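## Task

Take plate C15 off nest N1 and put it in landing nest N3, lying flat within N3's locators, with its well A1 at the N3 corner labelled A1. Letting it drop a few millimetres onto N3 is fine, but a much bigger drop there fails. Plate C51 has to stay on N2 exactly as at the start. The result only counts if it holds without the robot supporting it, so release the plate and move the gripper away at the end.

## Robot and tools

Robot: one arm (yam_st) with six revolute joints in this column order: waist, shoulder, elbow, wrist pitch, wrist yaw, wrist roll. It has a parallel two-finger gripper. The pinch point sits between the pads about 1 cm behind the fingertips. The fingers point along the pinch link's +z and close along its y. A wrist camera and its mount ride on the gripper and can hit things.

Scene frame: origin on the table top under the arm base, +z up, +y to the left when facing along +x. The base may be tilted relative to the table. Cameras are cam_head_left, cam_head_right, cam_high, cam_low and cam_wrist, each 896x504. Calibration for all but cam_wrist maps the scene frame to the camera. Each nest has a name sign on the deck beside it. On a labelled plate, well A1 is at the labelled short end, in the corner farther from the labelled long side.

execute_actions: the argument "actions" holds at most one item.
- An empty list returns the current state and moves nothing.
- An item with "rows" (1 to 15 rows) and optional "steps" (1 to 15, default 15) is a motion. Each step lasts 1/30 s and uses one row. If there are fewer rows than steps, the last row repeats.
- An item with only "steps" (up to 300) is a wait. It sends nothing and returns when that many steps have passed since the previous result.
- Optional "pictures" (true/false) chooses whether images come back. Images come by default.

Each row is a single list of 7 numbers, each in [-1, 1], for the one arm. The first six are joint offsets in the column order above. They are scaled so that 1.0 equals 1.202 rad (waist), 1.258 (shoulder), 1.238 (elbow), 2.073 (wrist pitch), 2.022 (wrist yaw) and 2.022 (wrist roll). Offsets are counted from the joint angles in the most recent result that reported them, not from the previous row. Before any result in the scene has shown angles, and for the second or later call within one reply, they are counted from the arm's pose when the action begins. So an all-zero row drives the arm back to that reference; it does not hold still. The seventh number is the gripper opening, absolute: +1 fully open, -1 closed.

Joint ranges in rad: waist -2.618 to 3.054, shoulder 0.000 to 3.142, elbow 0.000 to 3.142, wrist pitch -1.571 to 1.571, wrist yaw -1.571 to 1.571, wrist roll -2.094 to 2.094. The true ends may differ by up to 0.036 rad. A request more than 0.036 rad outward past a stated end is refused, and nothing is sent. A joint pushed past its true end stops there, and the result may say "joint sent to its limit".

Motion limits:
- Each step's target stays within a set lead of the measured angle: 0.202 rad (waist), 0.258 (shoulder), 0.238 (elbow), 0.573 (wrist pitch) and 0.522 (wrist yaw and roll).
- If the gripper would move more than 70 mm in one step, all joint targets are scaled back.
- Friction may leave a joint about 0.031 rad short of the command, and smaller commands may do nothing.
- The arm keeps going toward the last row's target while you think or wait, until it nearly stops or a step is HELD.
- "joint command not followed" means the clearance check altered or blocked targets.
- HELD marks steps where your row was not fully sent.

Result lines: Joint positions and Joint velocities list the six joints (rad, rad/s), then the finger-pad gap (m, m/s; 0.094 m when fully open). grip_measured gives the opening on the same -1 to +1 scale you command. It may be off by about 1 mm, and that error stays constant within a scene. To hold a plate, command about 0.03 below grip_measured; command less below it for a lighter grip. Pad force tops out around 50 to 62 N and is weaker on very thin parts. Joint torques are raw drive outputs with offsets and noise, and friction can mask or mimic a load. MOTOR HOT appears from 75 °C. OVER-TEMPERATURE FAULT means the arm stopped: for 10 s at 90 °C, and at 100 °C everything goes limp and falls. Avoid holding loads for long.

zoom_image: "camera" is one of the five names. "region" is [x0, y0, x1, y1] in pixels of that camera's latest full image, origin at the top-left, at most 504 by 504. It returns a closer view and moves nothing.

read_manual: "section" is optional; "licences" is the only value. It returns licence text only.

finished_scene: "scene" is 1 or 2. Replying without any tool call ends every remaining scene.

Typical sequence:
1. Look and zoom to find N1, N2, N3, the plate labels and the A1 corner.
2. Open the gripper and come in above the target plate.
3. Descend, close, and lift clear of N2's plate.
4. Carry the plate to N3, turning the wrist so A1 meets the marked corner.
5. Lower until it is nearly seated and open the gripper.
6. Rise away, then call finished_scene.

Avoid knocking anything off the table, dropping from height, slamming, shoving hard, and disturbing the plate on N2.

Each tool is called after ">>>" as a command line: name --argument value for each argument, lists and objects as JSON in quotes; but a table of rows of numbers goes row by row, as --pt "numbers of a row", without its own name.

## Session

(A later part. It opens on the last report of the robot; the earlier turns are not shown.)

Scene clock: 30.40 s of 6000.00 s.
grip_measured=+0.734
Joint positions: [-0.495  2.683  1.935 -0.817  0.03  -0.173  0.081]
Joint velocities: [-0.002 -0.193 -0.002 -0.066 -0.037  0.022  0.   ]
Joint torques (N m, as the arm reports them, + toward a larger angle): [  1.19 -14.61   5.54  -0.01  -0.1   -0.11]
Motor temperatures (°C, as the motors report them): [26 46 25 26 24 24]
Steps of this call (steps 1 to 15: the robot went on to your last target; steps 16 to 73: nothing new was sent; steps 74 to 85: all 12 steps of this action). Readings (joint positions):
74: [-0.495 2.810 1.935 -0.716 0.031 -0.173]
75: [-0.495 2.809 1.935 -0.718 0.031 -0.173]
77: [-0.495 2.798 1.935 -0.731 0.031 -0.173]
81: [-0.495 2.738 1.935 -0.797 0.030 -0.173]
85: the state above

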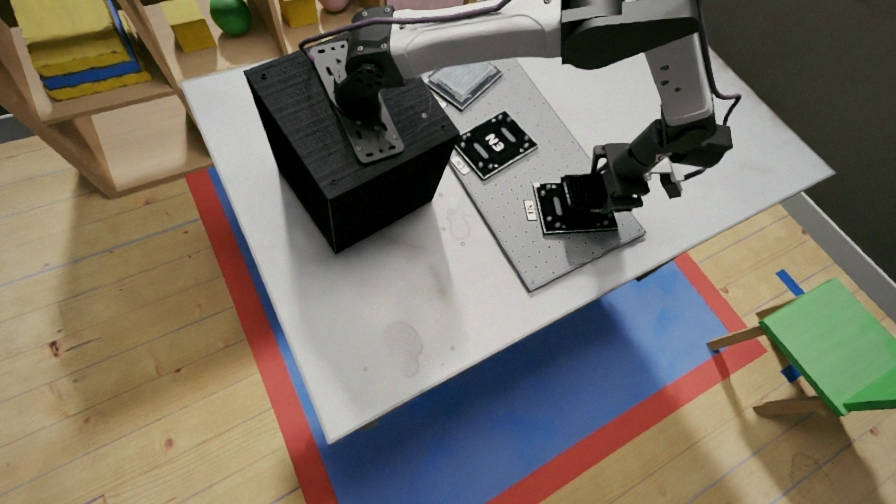

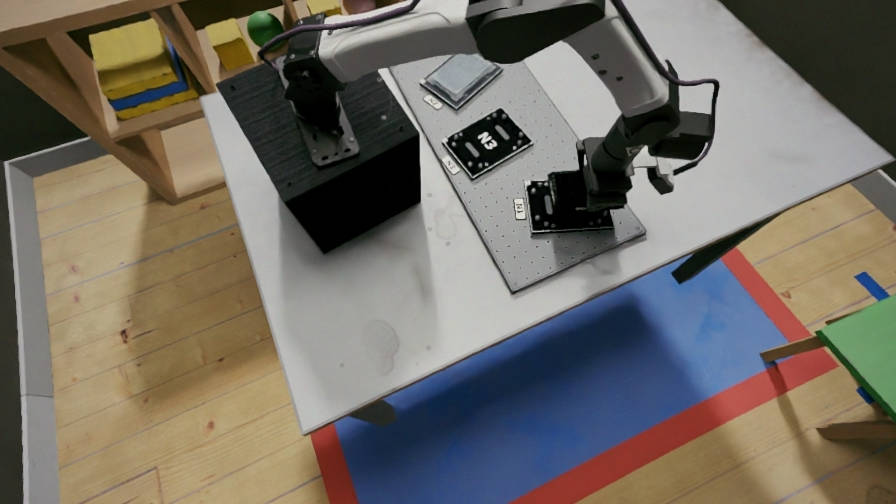

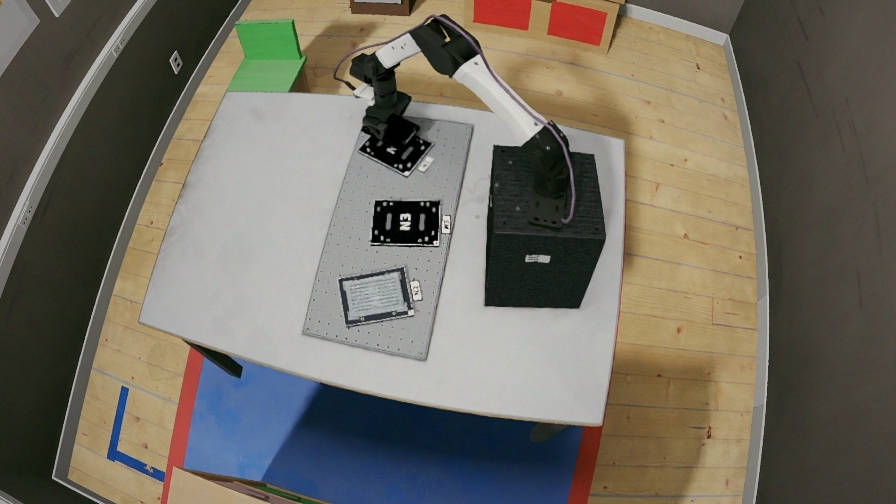

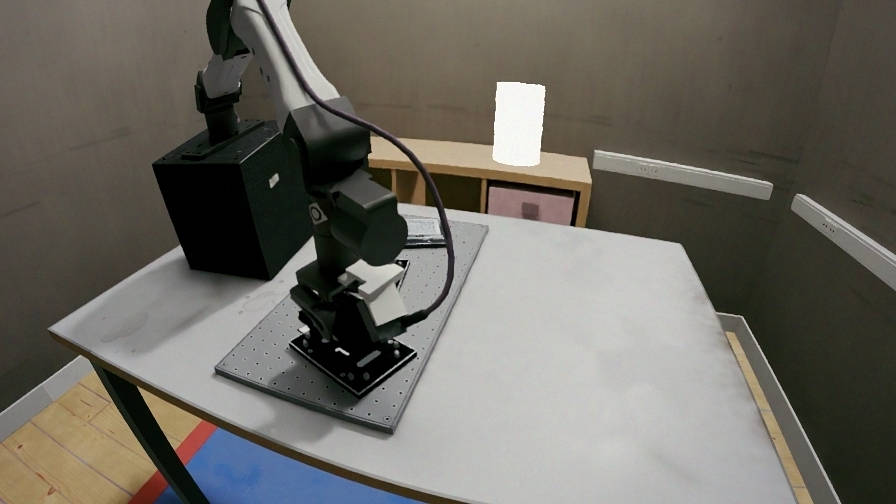

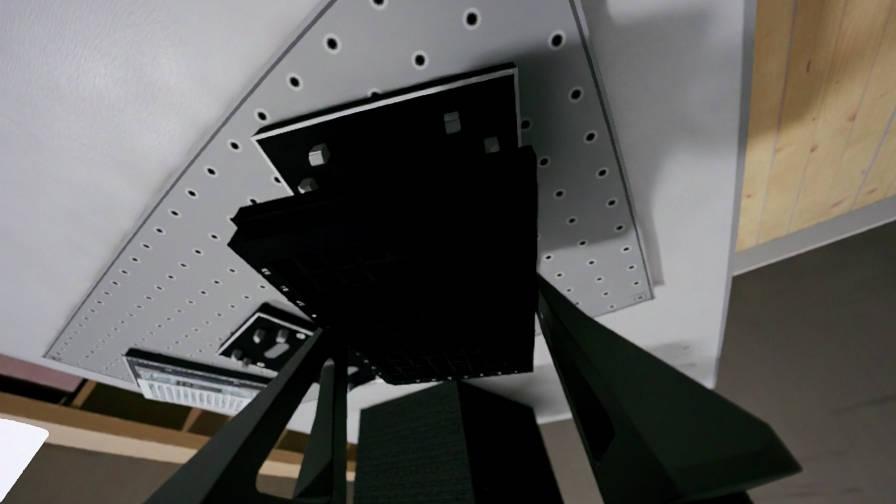

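>>> execute_actions --actions '[{"rows":[[0.01,-0.005,-0.015,0.005,0,0,0.7],[0.02,-0.012,-0.033,0.012,0,0,0.7],[0.035,-0.019,-0.055,0.02,0,0.003,0.7],[0.05,-0.027,-0.078,0.029,0,0.004,0.7],[0.065,-0.035,-0.1,0.037,0,0.005,0.7],[0.08,-0.043,-0.125,0.046,0,0.006,0.7],[0.095,-0.052,-0.15,0.055,0,0.007,0.7],[0.11,-0.06,-0.175,0.064,0,0.008,0.7],[0.13,-0.07,-0.2,0.074,0,0.01,0.7],[0.145,-0.078,-0.225,0.083,0,0.011,0.7],[0.16,-0.087,-0.25,0.092,0,0.012,0.7],[0.175,-0.095,-0.275,0.101,0,0.013,0.7],[0.19,-0.104,-0.3,0.11,0,0.014,0.7],[0.21,-0.113,-0.325,0.12,0,0.015,0.7],[0.225,-0.121,-0.35,0.129,0,0.016,0.7]],"steps":15}]' --pictures false

>>> execute_actions --actions '[{"rows":[[0.03,-0.015,-0.05,0.018,0,0.002,0.7],[0.045,-0.024,-0.075,0.027,0,0.003,0.7],[0.06,-0.033,-0.1,0.036,0,0.004,0.7],[0.075,-0.042,-0.125,0.045,0,0.005,0.7],[0.09,-0.05,-0.15,0.054,0,0.006,0.7],[0.105,-0.059,-0.175,0.063,0,0.008,0.7],[0.12,-0.067,-0.2,0.072,0,0.009,0.7],[0.135,-0.076,-0.225,0.081,0,0.01,0.7],[0.15,-0.084,-0.25,0.09,0,0.011,0.7],[0.165,-0.092,-0.275,0.099,0,0.012,0.7],[0.18,-0.1,-0.3,0.108,0,0.013,0.7],[0.195,-0.108,-0.32,0.116,0,0.014,0.7],[0.205,-0.115,-0.335,0.122,0,0.015,0.7],[0.21,-0.12,-0.345,0.126,0,0.015,0.7]],"steps":15}]' --pictures false

>>> execute_actions --actions '[{"steps":10}]'

Scene clock: 35.27 s of 6000.00 s.
grip_measured=+0.734
Joint positions: [-0.254  2.585  1.56  -0.632  0.031 -0.16   0.081]
Joint velocities: [ 0.554 -0.349 -0.847  0.447 -0.066  0.007 -0.001]
Joint torques (N m, as the arm reports them, + toward a larger angle): [  0.83 -15.82   3.92   0.2   -0.14  -0.02]
Motor temperatures (°C, as the motors report them): [26 48 25 26 24 24]
Steps of this call (steps 1 to 30: the robot went on to your last target; steps 31 to 90: nothing new was sent; then 1.37 s passed at rest; steps 91 to 105: all 15 steps of this action). Readings (joint positions):
91: [-0.495 2.677 1.935 -0.839 0.030 -0.173]
92: [-0.493 2.677 1.929 -0.829 0.030 -0.173]
94: [-0.483 2.673 1.899 -0.799 0.031 -0.173]
98: [-0.417 2.652 1.783 -0.742 0.033 -0.170]
105: the state above

Scene clock: 35.77 s of 6000.00 s.
grip_measured=+0.734
Joint positions: [-0.007  2.475  1.156 -0.435  0.031 -0.146  0.081]
Joint velocities: [ 0.295 -0.154 -0.359  0.183  0.007 -0.007  0.   ]
Joint torques (N m, as the arm reports them, + toward a larger angle): [  0.14 -13.23   2.87   0.34  -0.11   0.06]
Motor temperatures (°C, as the motors report them): [26 48 25 26 24 24]
Steps of this call (steps 1 to 15: all 15 steps of this action). Readings (joint positions):
1: [-0.236 2.579 1.539 -0.626 0.031 -0.160]
2: [-0.220 2.576 1.521 -0.617 0.031 -0.160]
4: [-0.192 2.570 1.472 -0.587 0.031 -0.160]
8: [-0.129 2.542 1.344 -0.531 0.031 -0.156]
15: the state above

Scene clock: 36.10 s of 6000.00 s.
grip_measured=+0.734
Joint positions: [ 0.003  2.463  1.144 -0.384  0.031 -0.141  0.081]
Joint velocities: [ 0.012  0.002 -0.017  0.051  0.022 -0.066  0.001]
Joint torques (N m, as the arm reports them, + toward a larger angle): [  0.6  -13.08   2.32   0.16  -0.14  -0.01]
Motor temperatures (°C, as the motors report them): [26 48 25 26 24 24]
Steps of this call (steps 1 to 10: the robot went on to your last target). Readings (joint positions):
1: [0.000 2.471 1.148 -0.429 0.031 -0.145]
2: [0.003 2.470 1.144 -0.423 0.031 -0.144]
4: [0.003 2.469 1.144 -0.409 0.031 -0.143]
8: [0.003 2.464 1.144 -0.388 0.031 -0.141]
10: the state above

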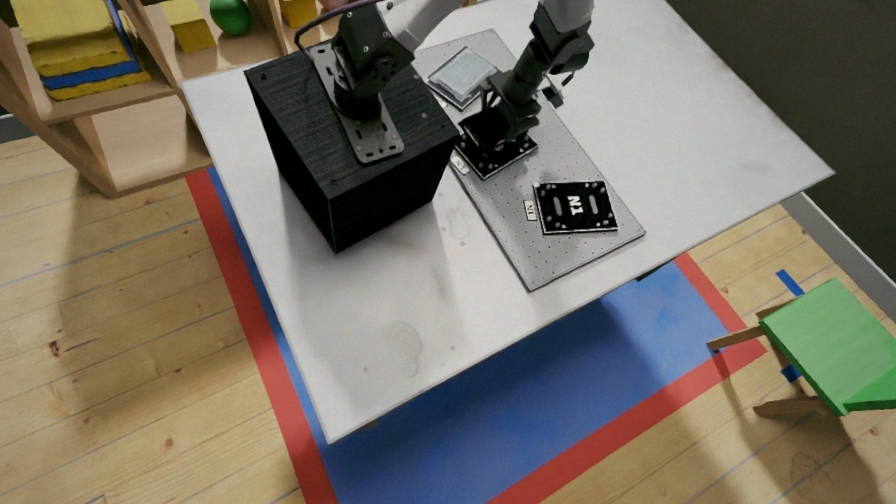

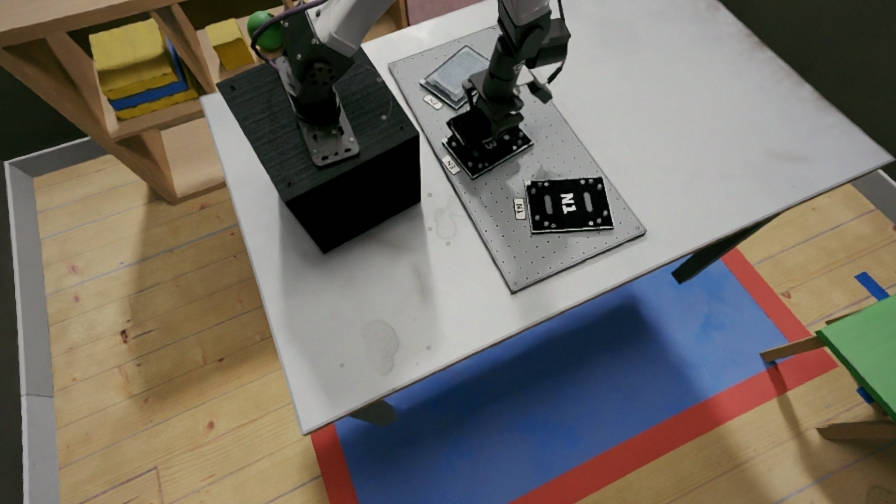

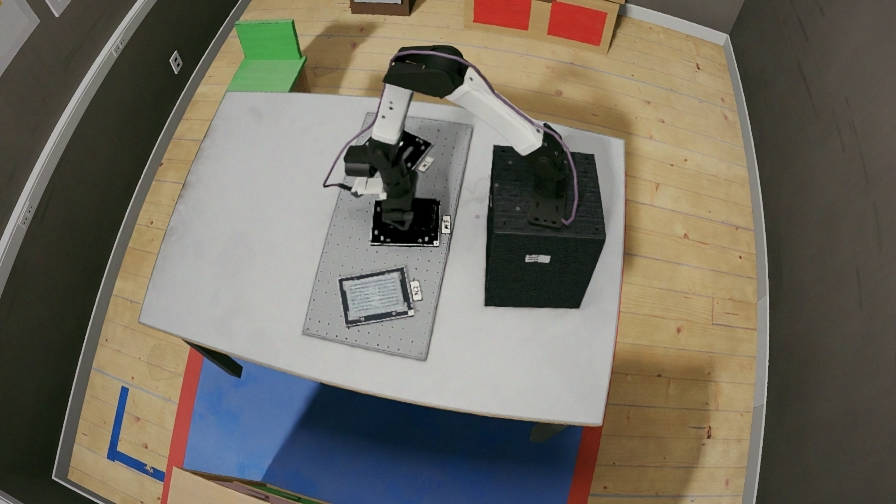

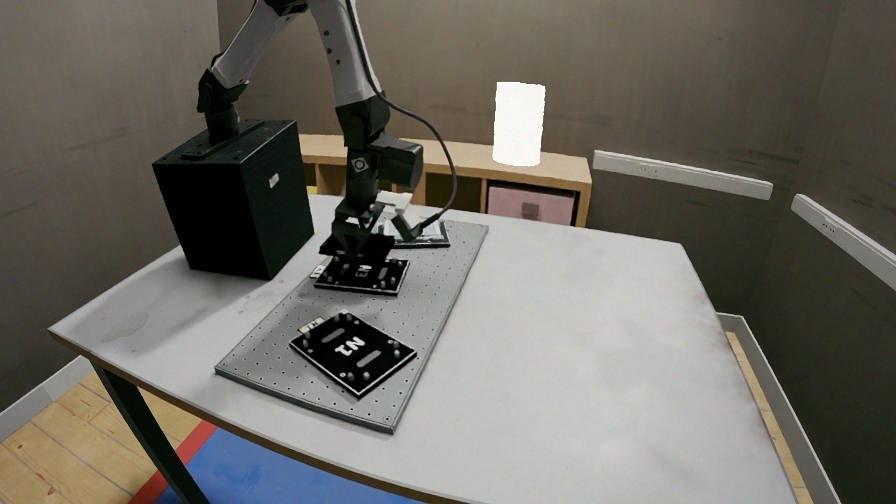

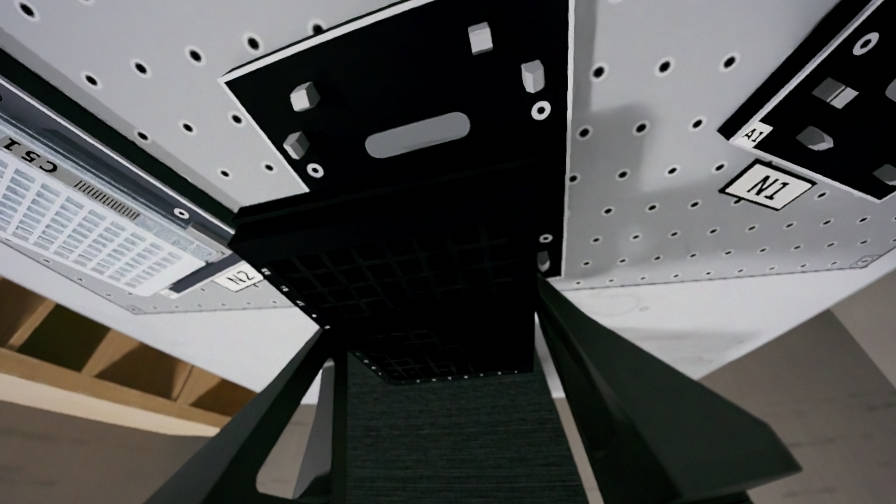

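>>> execute_actions --actions '[{"rows":[[0,0,0,0.015,0,0,0.7],[0,0,0,0.03,0,0,0.7],[0,0,0,0.042,0,0,0.7],[0,0,0,0.052,0,0,0.7]],"steps":12}]'

Scene clock: 37.73 s of 6000.00 s.
grip_measured=+0.734
Joint positions: [ 0.003  2.463  1.144 -0.293  0.031 -0.14   0.081]
Joint velocities: [ 0.012 -0.022  0.002  0.066  0.007 -0.007  0.   ]
Joint torques (N m, as the arm reports them, + toward a larger angle): [  1.12 -11.09   3.26   0.37  -0.16  -0.12]
Motor temperatures (°C, as the motors report them): [26 49 25 26 24 24]
Steps of this call (steps 1 to 30: the robot went on to your last target; steps 31 to 37: nothing new was sent; steps 38 to 49: all 12 steps of this action). Readings (joint positions):
38: [0.003 2.463 1.144 -0.376 0.031 -0.140]
39: [0.003 2.463 1.144 -0.370 0.031 -0.140]
41: [0.003 2.463 1.144 -0.347 0.031 -0.140]
45: [0.003 2.463 1.144 -0.307 0.031 -0.140]
49: the state above

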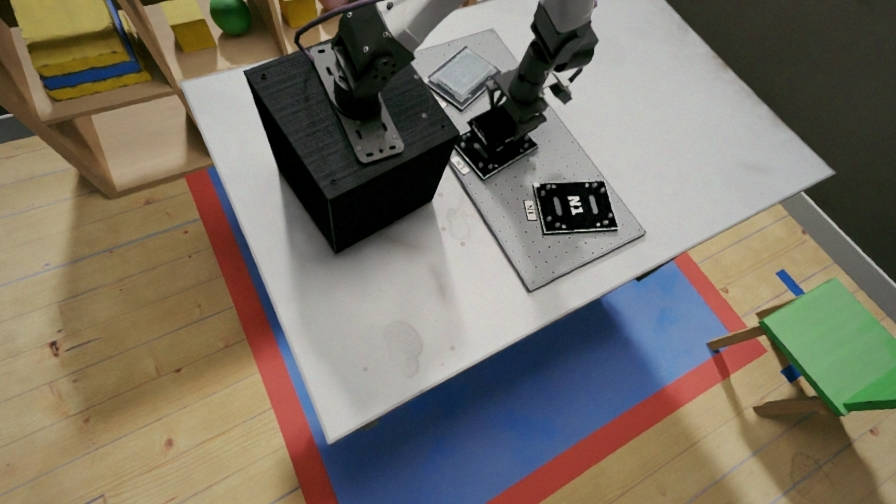

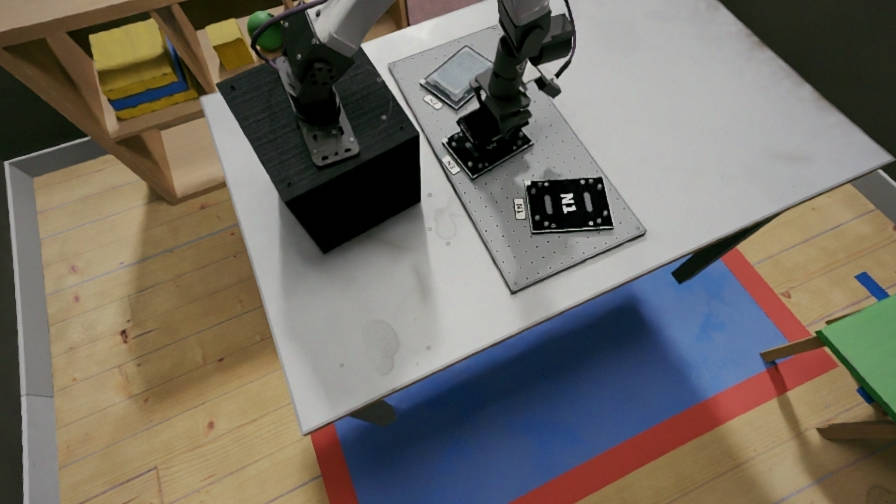

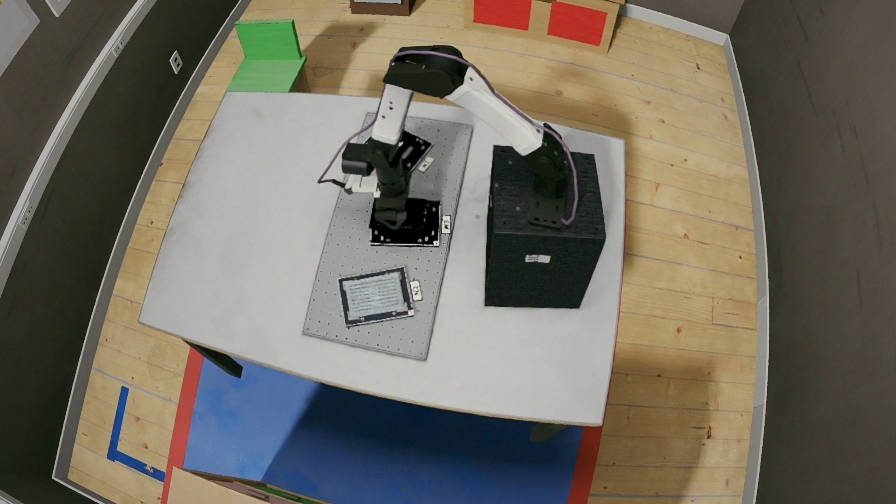

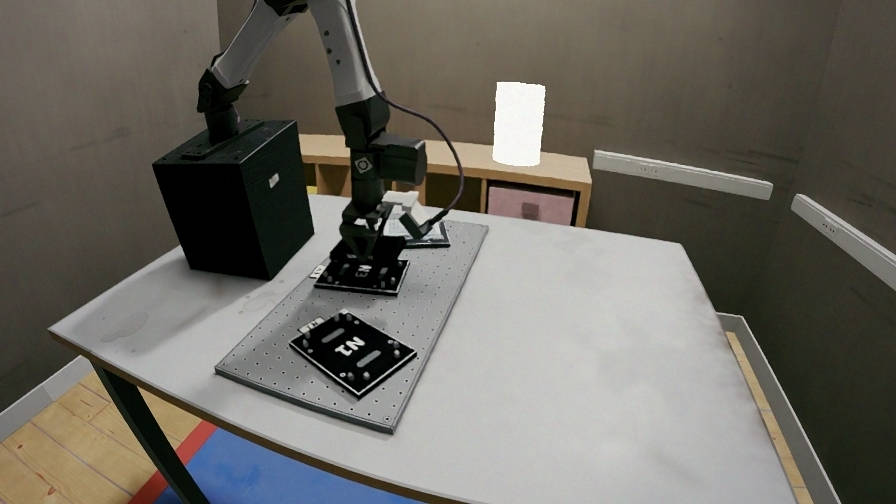

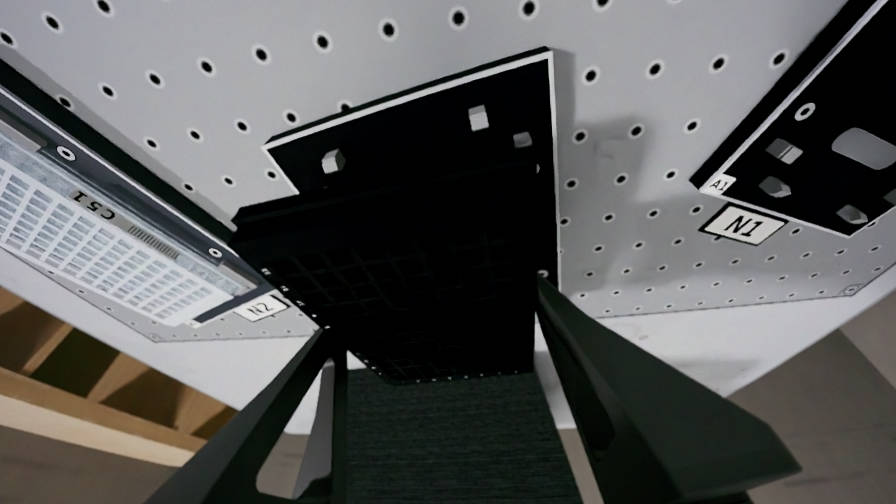

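>>> execute_actions --actions '[{"rows":[[-0.03,0.015,0,0.01,0,-0.01,0.7],[-0.03,0.025,0,0.018,0,-0.015,0.7],[-0.03,0.035,0,0.026,0,-0.015,0.7],[-0.025,0.045,0,0.034,0,-0.015,0.7],[-0.023,0.055,0,0.04,0,-0.015,0.7]],"steps":12}]'

Scene clock: 40.40 s of 6000.00 s.
grip_measured=+0.734
Joint positions: [-0.026  2.523  1.144 -0.231  0.03  -0.158  0.081]
Joint velocities: [ 0.002  0.002 -0.007  0.037 -0.037  0.022  0.001]
Joint torques (N m, as the arm reports them, + toward a larger angle): [  1.3  -10.26   2.82   0.45  -0.13  -0.25]
Motor temperatures (°C, as the motors report them): [26 48 25 26 24 24]
Steps of this call (steps 1 to 15: the robot went on to your last target; steps 16 to 68: nothing new was sent; steps 69 to 80: all 12 steps of this action). Readings (joint positions):
69: [-0.000 2.463 1.144 -0.285 0.030 -0.142]
70: [-0.006 2.465 1.144 -0.282 0.030 -0.146]
72: [-0.020 2.475 1.144 -0.265 0.030 -0.151]
76: [-0.026 2.513 1.144 -0.236 0.030 -0.156]
80: the state above

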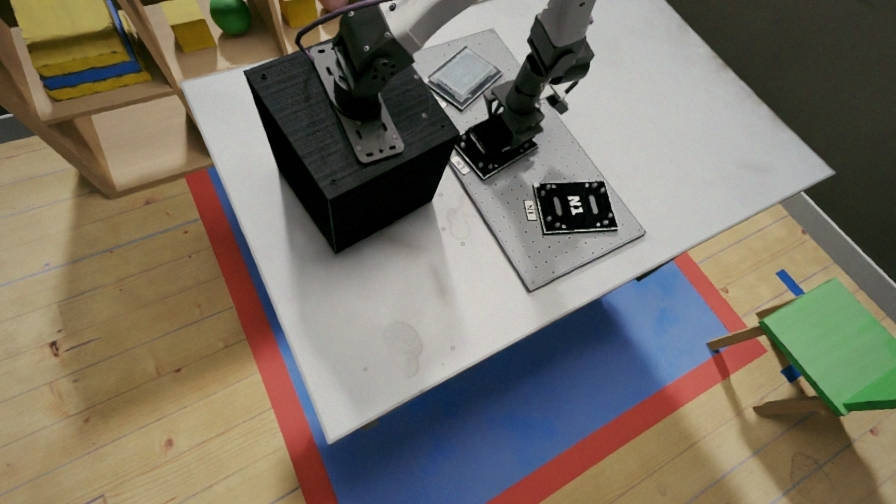

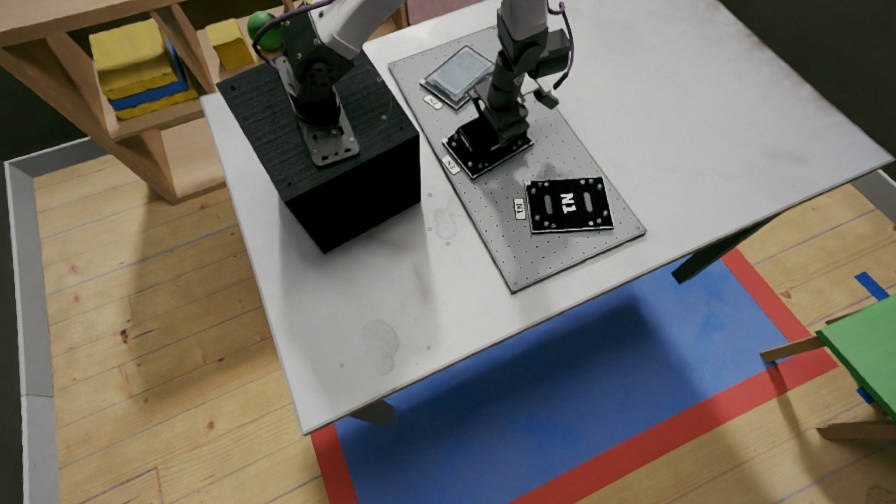

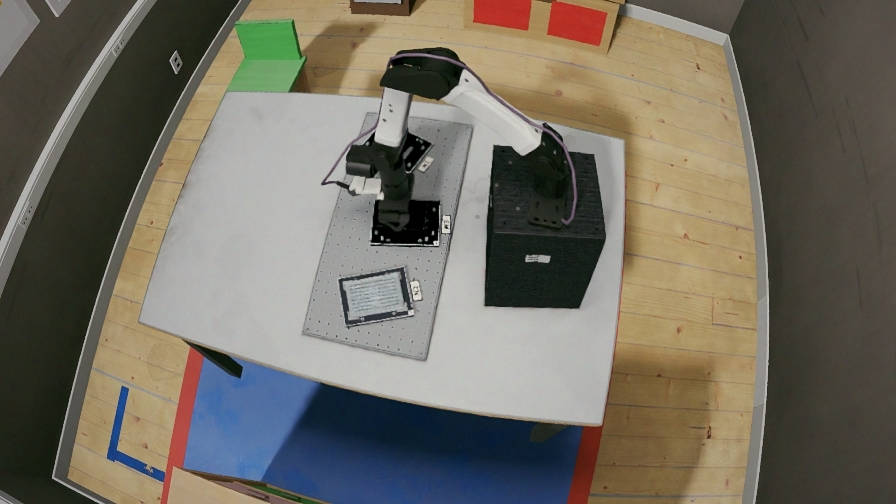

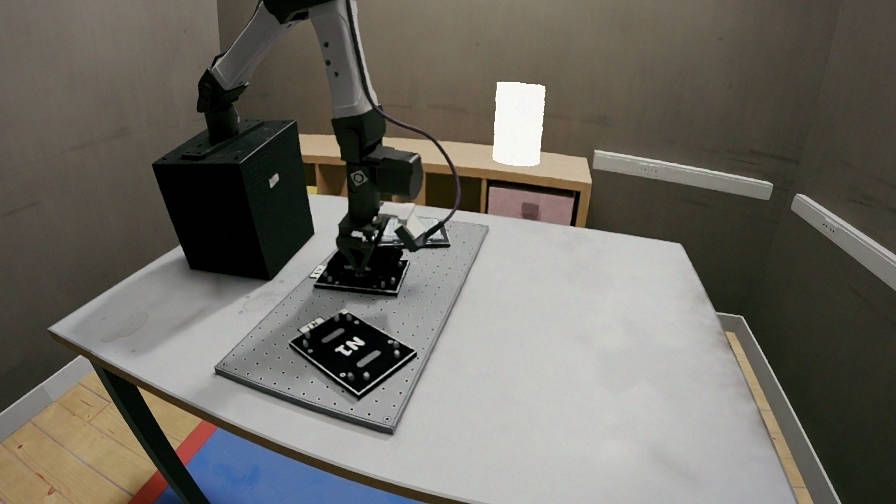

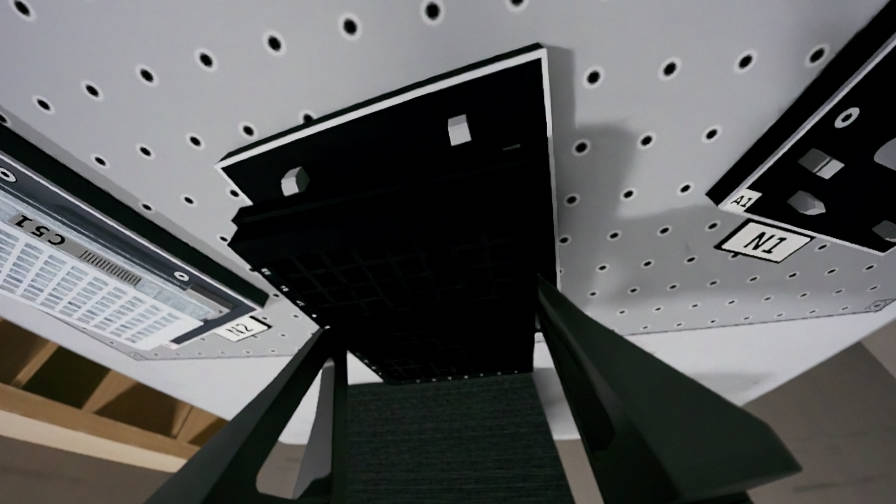

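>>> execute_actions --actions '[{"rows":[[0,0.012,0,0.004,0,-0.012,0.7],[0,0.022,0,0.008,0,-0.022,0.7],[0,0.03,0,0.012,0,-0.032,0.7]],"steps":10}]'

Scene clock: 42.07 s of 6000.00 s.
grip_measured=+0.734
Joint positions: [-0.026  2.547  1.144 -0.214  0.03  -0.205  0.081]
Joint velocities: [-0.002 -0.007  0.002 -0.066  0.007 -0.066 -0.   ]
Joint torques (N m, as the arm reports them, + toward a larger angle): [  1.1  -10.11   2.77   0.36  -0.17  -0.23]
Motor temperatures (°C, as the motors report them): [26 48 25 26 24 24]
Steps of this call (steps 1 to 30: the robot went on to your last target; steps 31 to 40: nothing new was sent; steps 41 to 50: all 10 steps of this action). Readings (joint positions):
41: [-0.026 2.523 1.144 -0.219 0.030 -0.162]
42: [-0.026 2.523 1.144 -0.219 0.030 -0.167]
44: [-0.026 2.529 1.144 -0.215 0.030 -0.183]
48: [-0.026 2.544 1.144 -0.214 0.030 -0.200]
50: the state above

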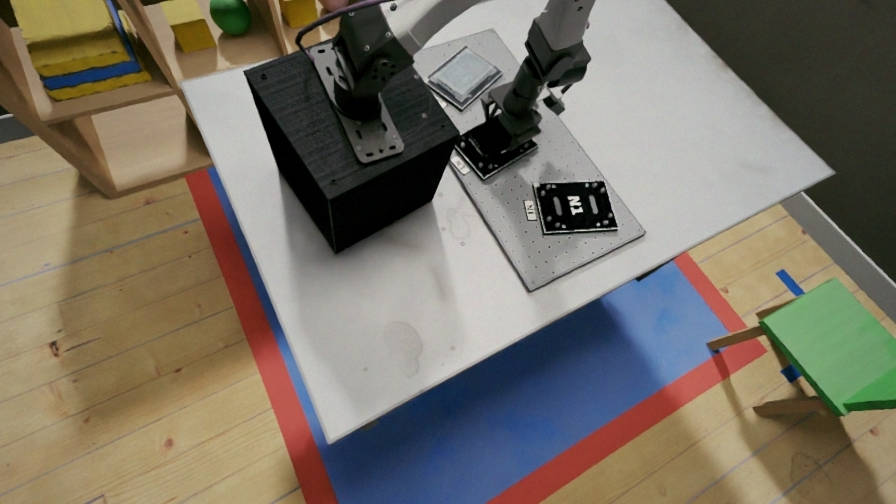

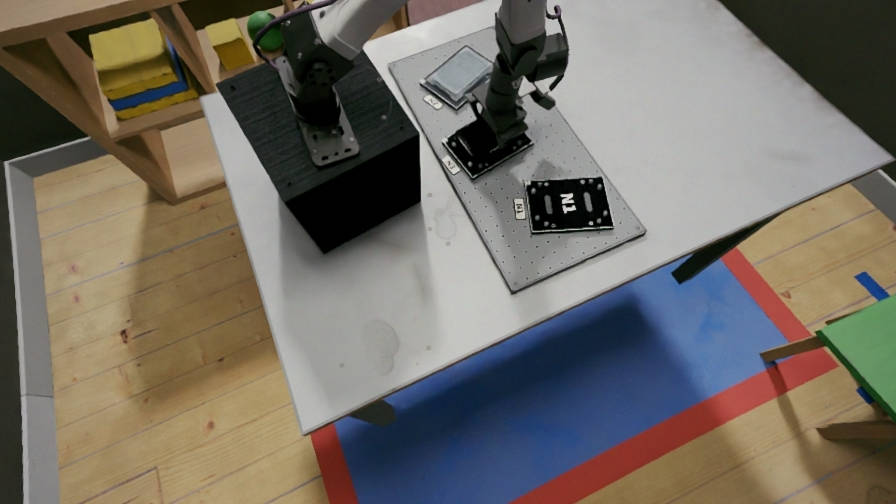

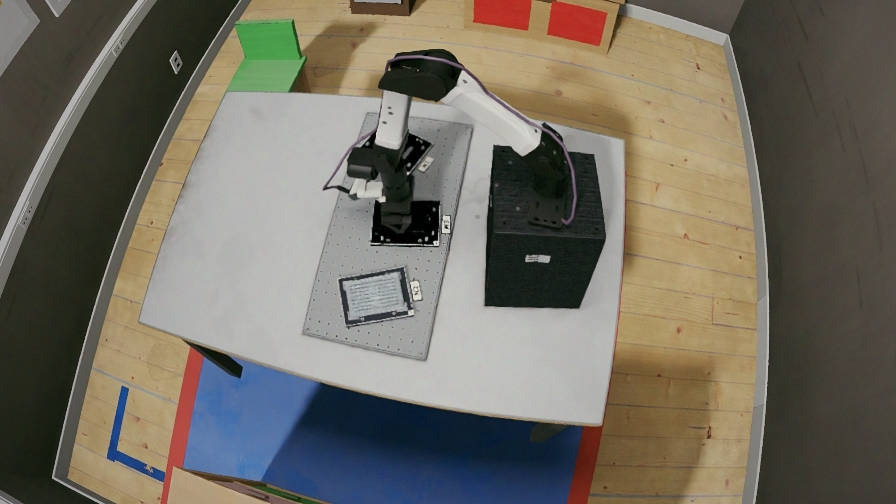

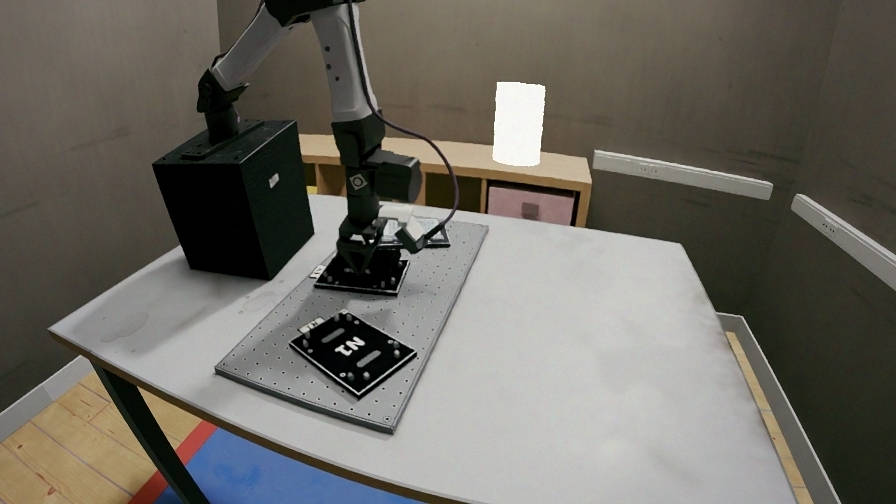

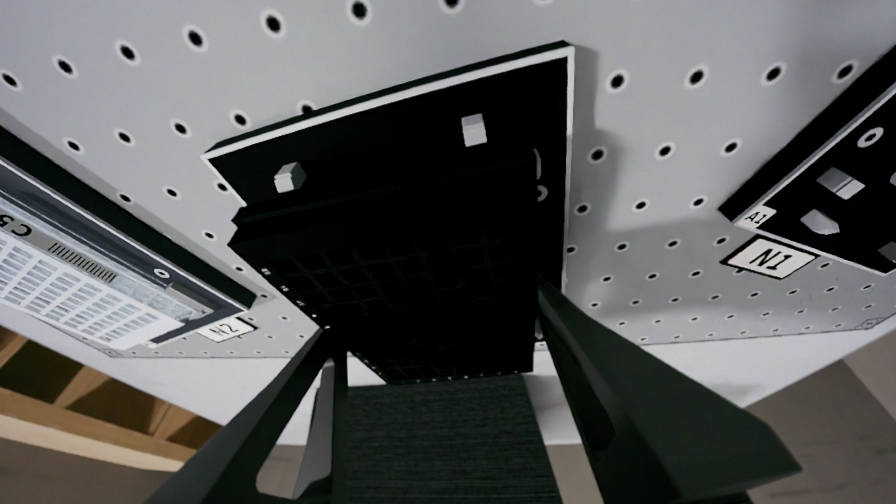

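>>> execute_actions --actions '[{"rows":[[0,0.012,0,0.008,0,-0.008,0.7],[0,0.022,0,0.015,0,-0.012,0.7],[0,0.03,0,0.02,0,-0.012,0.7]],"steps":10}]'

>>> zoom_image --camera "cam_low" --region '[290,210,450,320]'

>>> zoom_image --camera "cam_head_right" --region '[420,70,580,190]'

Scene clock: 44.43 s of 6000.00 s.
grip_measured=+0.734
Joint positions: [-0.026  2.565  1.144 -0.187  0.033 -0.22   0.081]
Joint velocities: [-0.012 -0.002  0.002 -0.081 -0.007 -0.022 -0.   ]
Joint torques (N m, as the arm reports them, + toward a larger angle): [ 1.17 -9.65  2.69  0.46 -0.23 -0.18]
Motor temperatures (°C, as the motors report them): [26 48 25 26 24 24]
Steps of this call (steps 1 to 15: the robot went on to your last target; steps 16 to 61: nothing new was sent; steps 62 to 71: all 10 steps of this action). Readings (joint positions):
62: [-0.026 2.547 1.144 -0.212 0.030 -0.212]
63: [-0.026 2.547 1.144 -0.210 0.030 -0.213]
65: [-0.026 2.552 1.144 -0.197 0.030 -0.215]
69: [-0.026 2.565 1.144 -0.187 0.032 -0.219]
71: the state above

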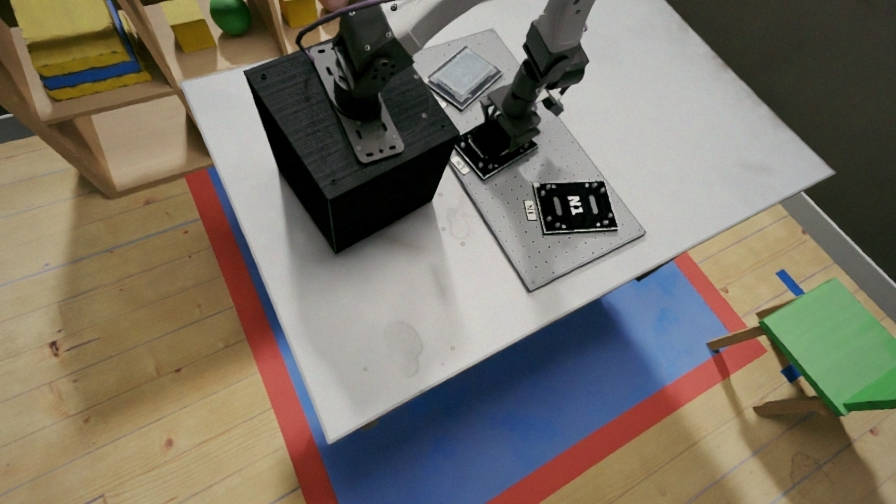

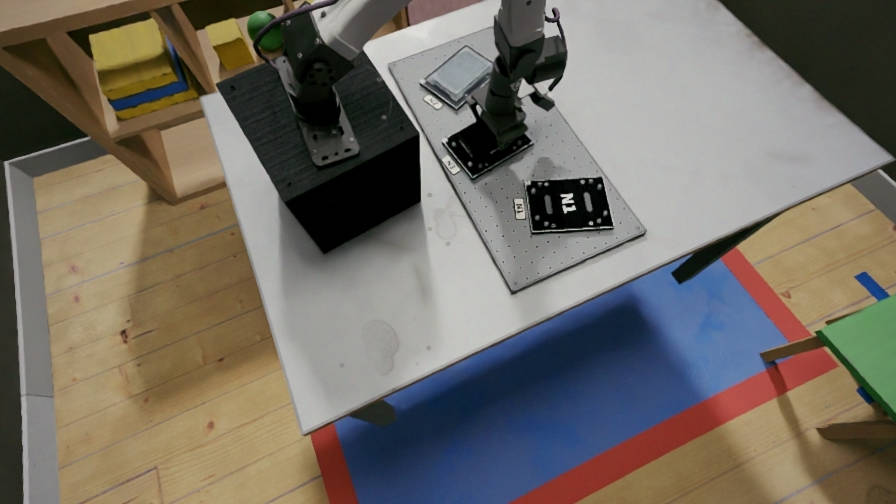

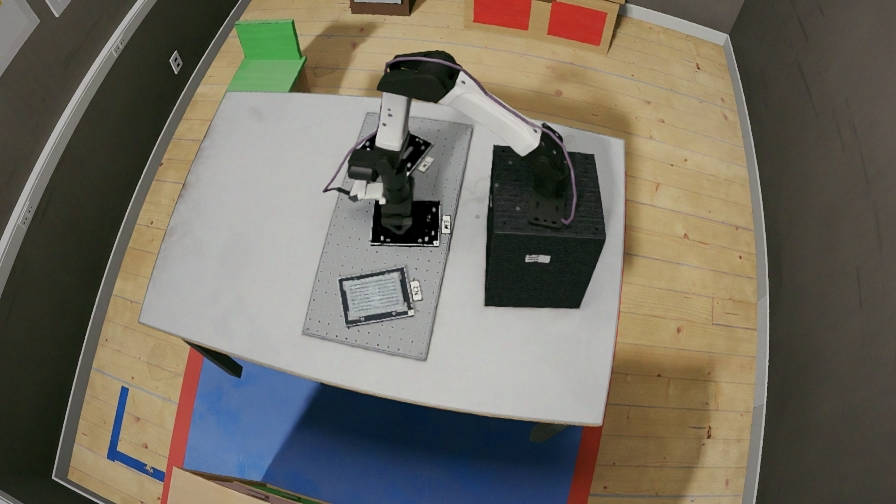

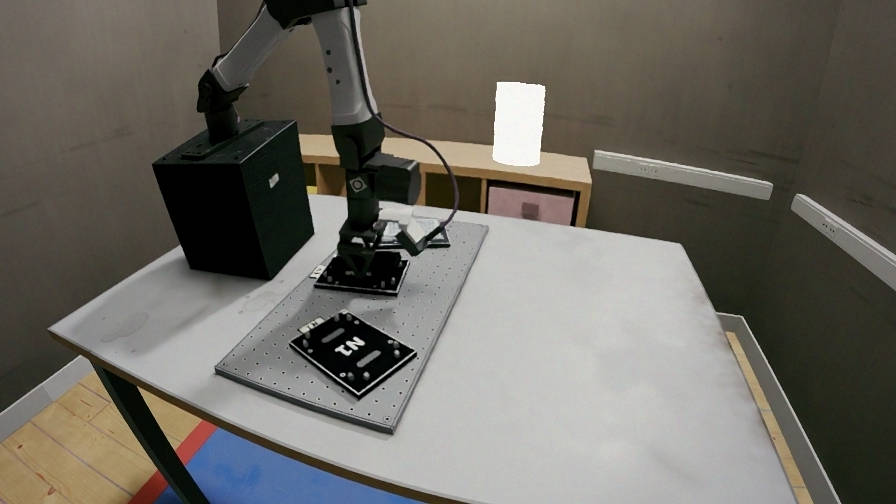

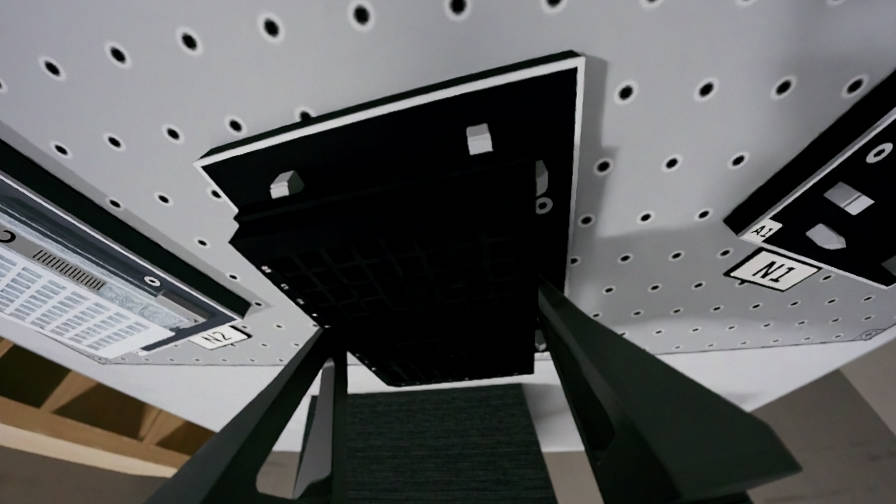

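Region (290, 210, 450, 320) of cam_low's 896x504 image, scaled by 3.150, with more detail than that image has; it fills the top 346 rows of this view, and the rest is white.

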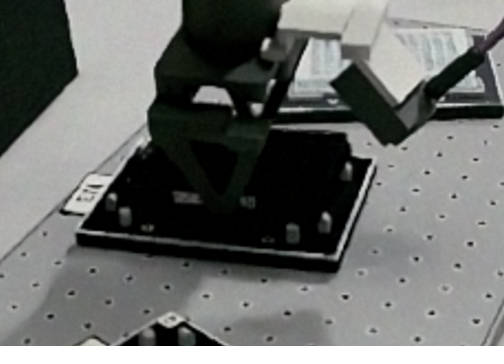

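Region (420, 70, 580, 190) of cam_head_right's 896x504 image, scaled by 3.150, with more detail than that image has; it fills the top 378 rows of this view, and the rest is white.

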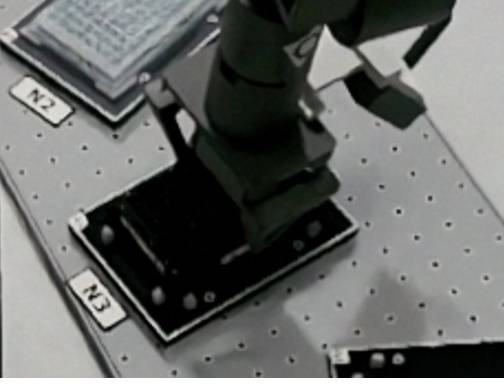

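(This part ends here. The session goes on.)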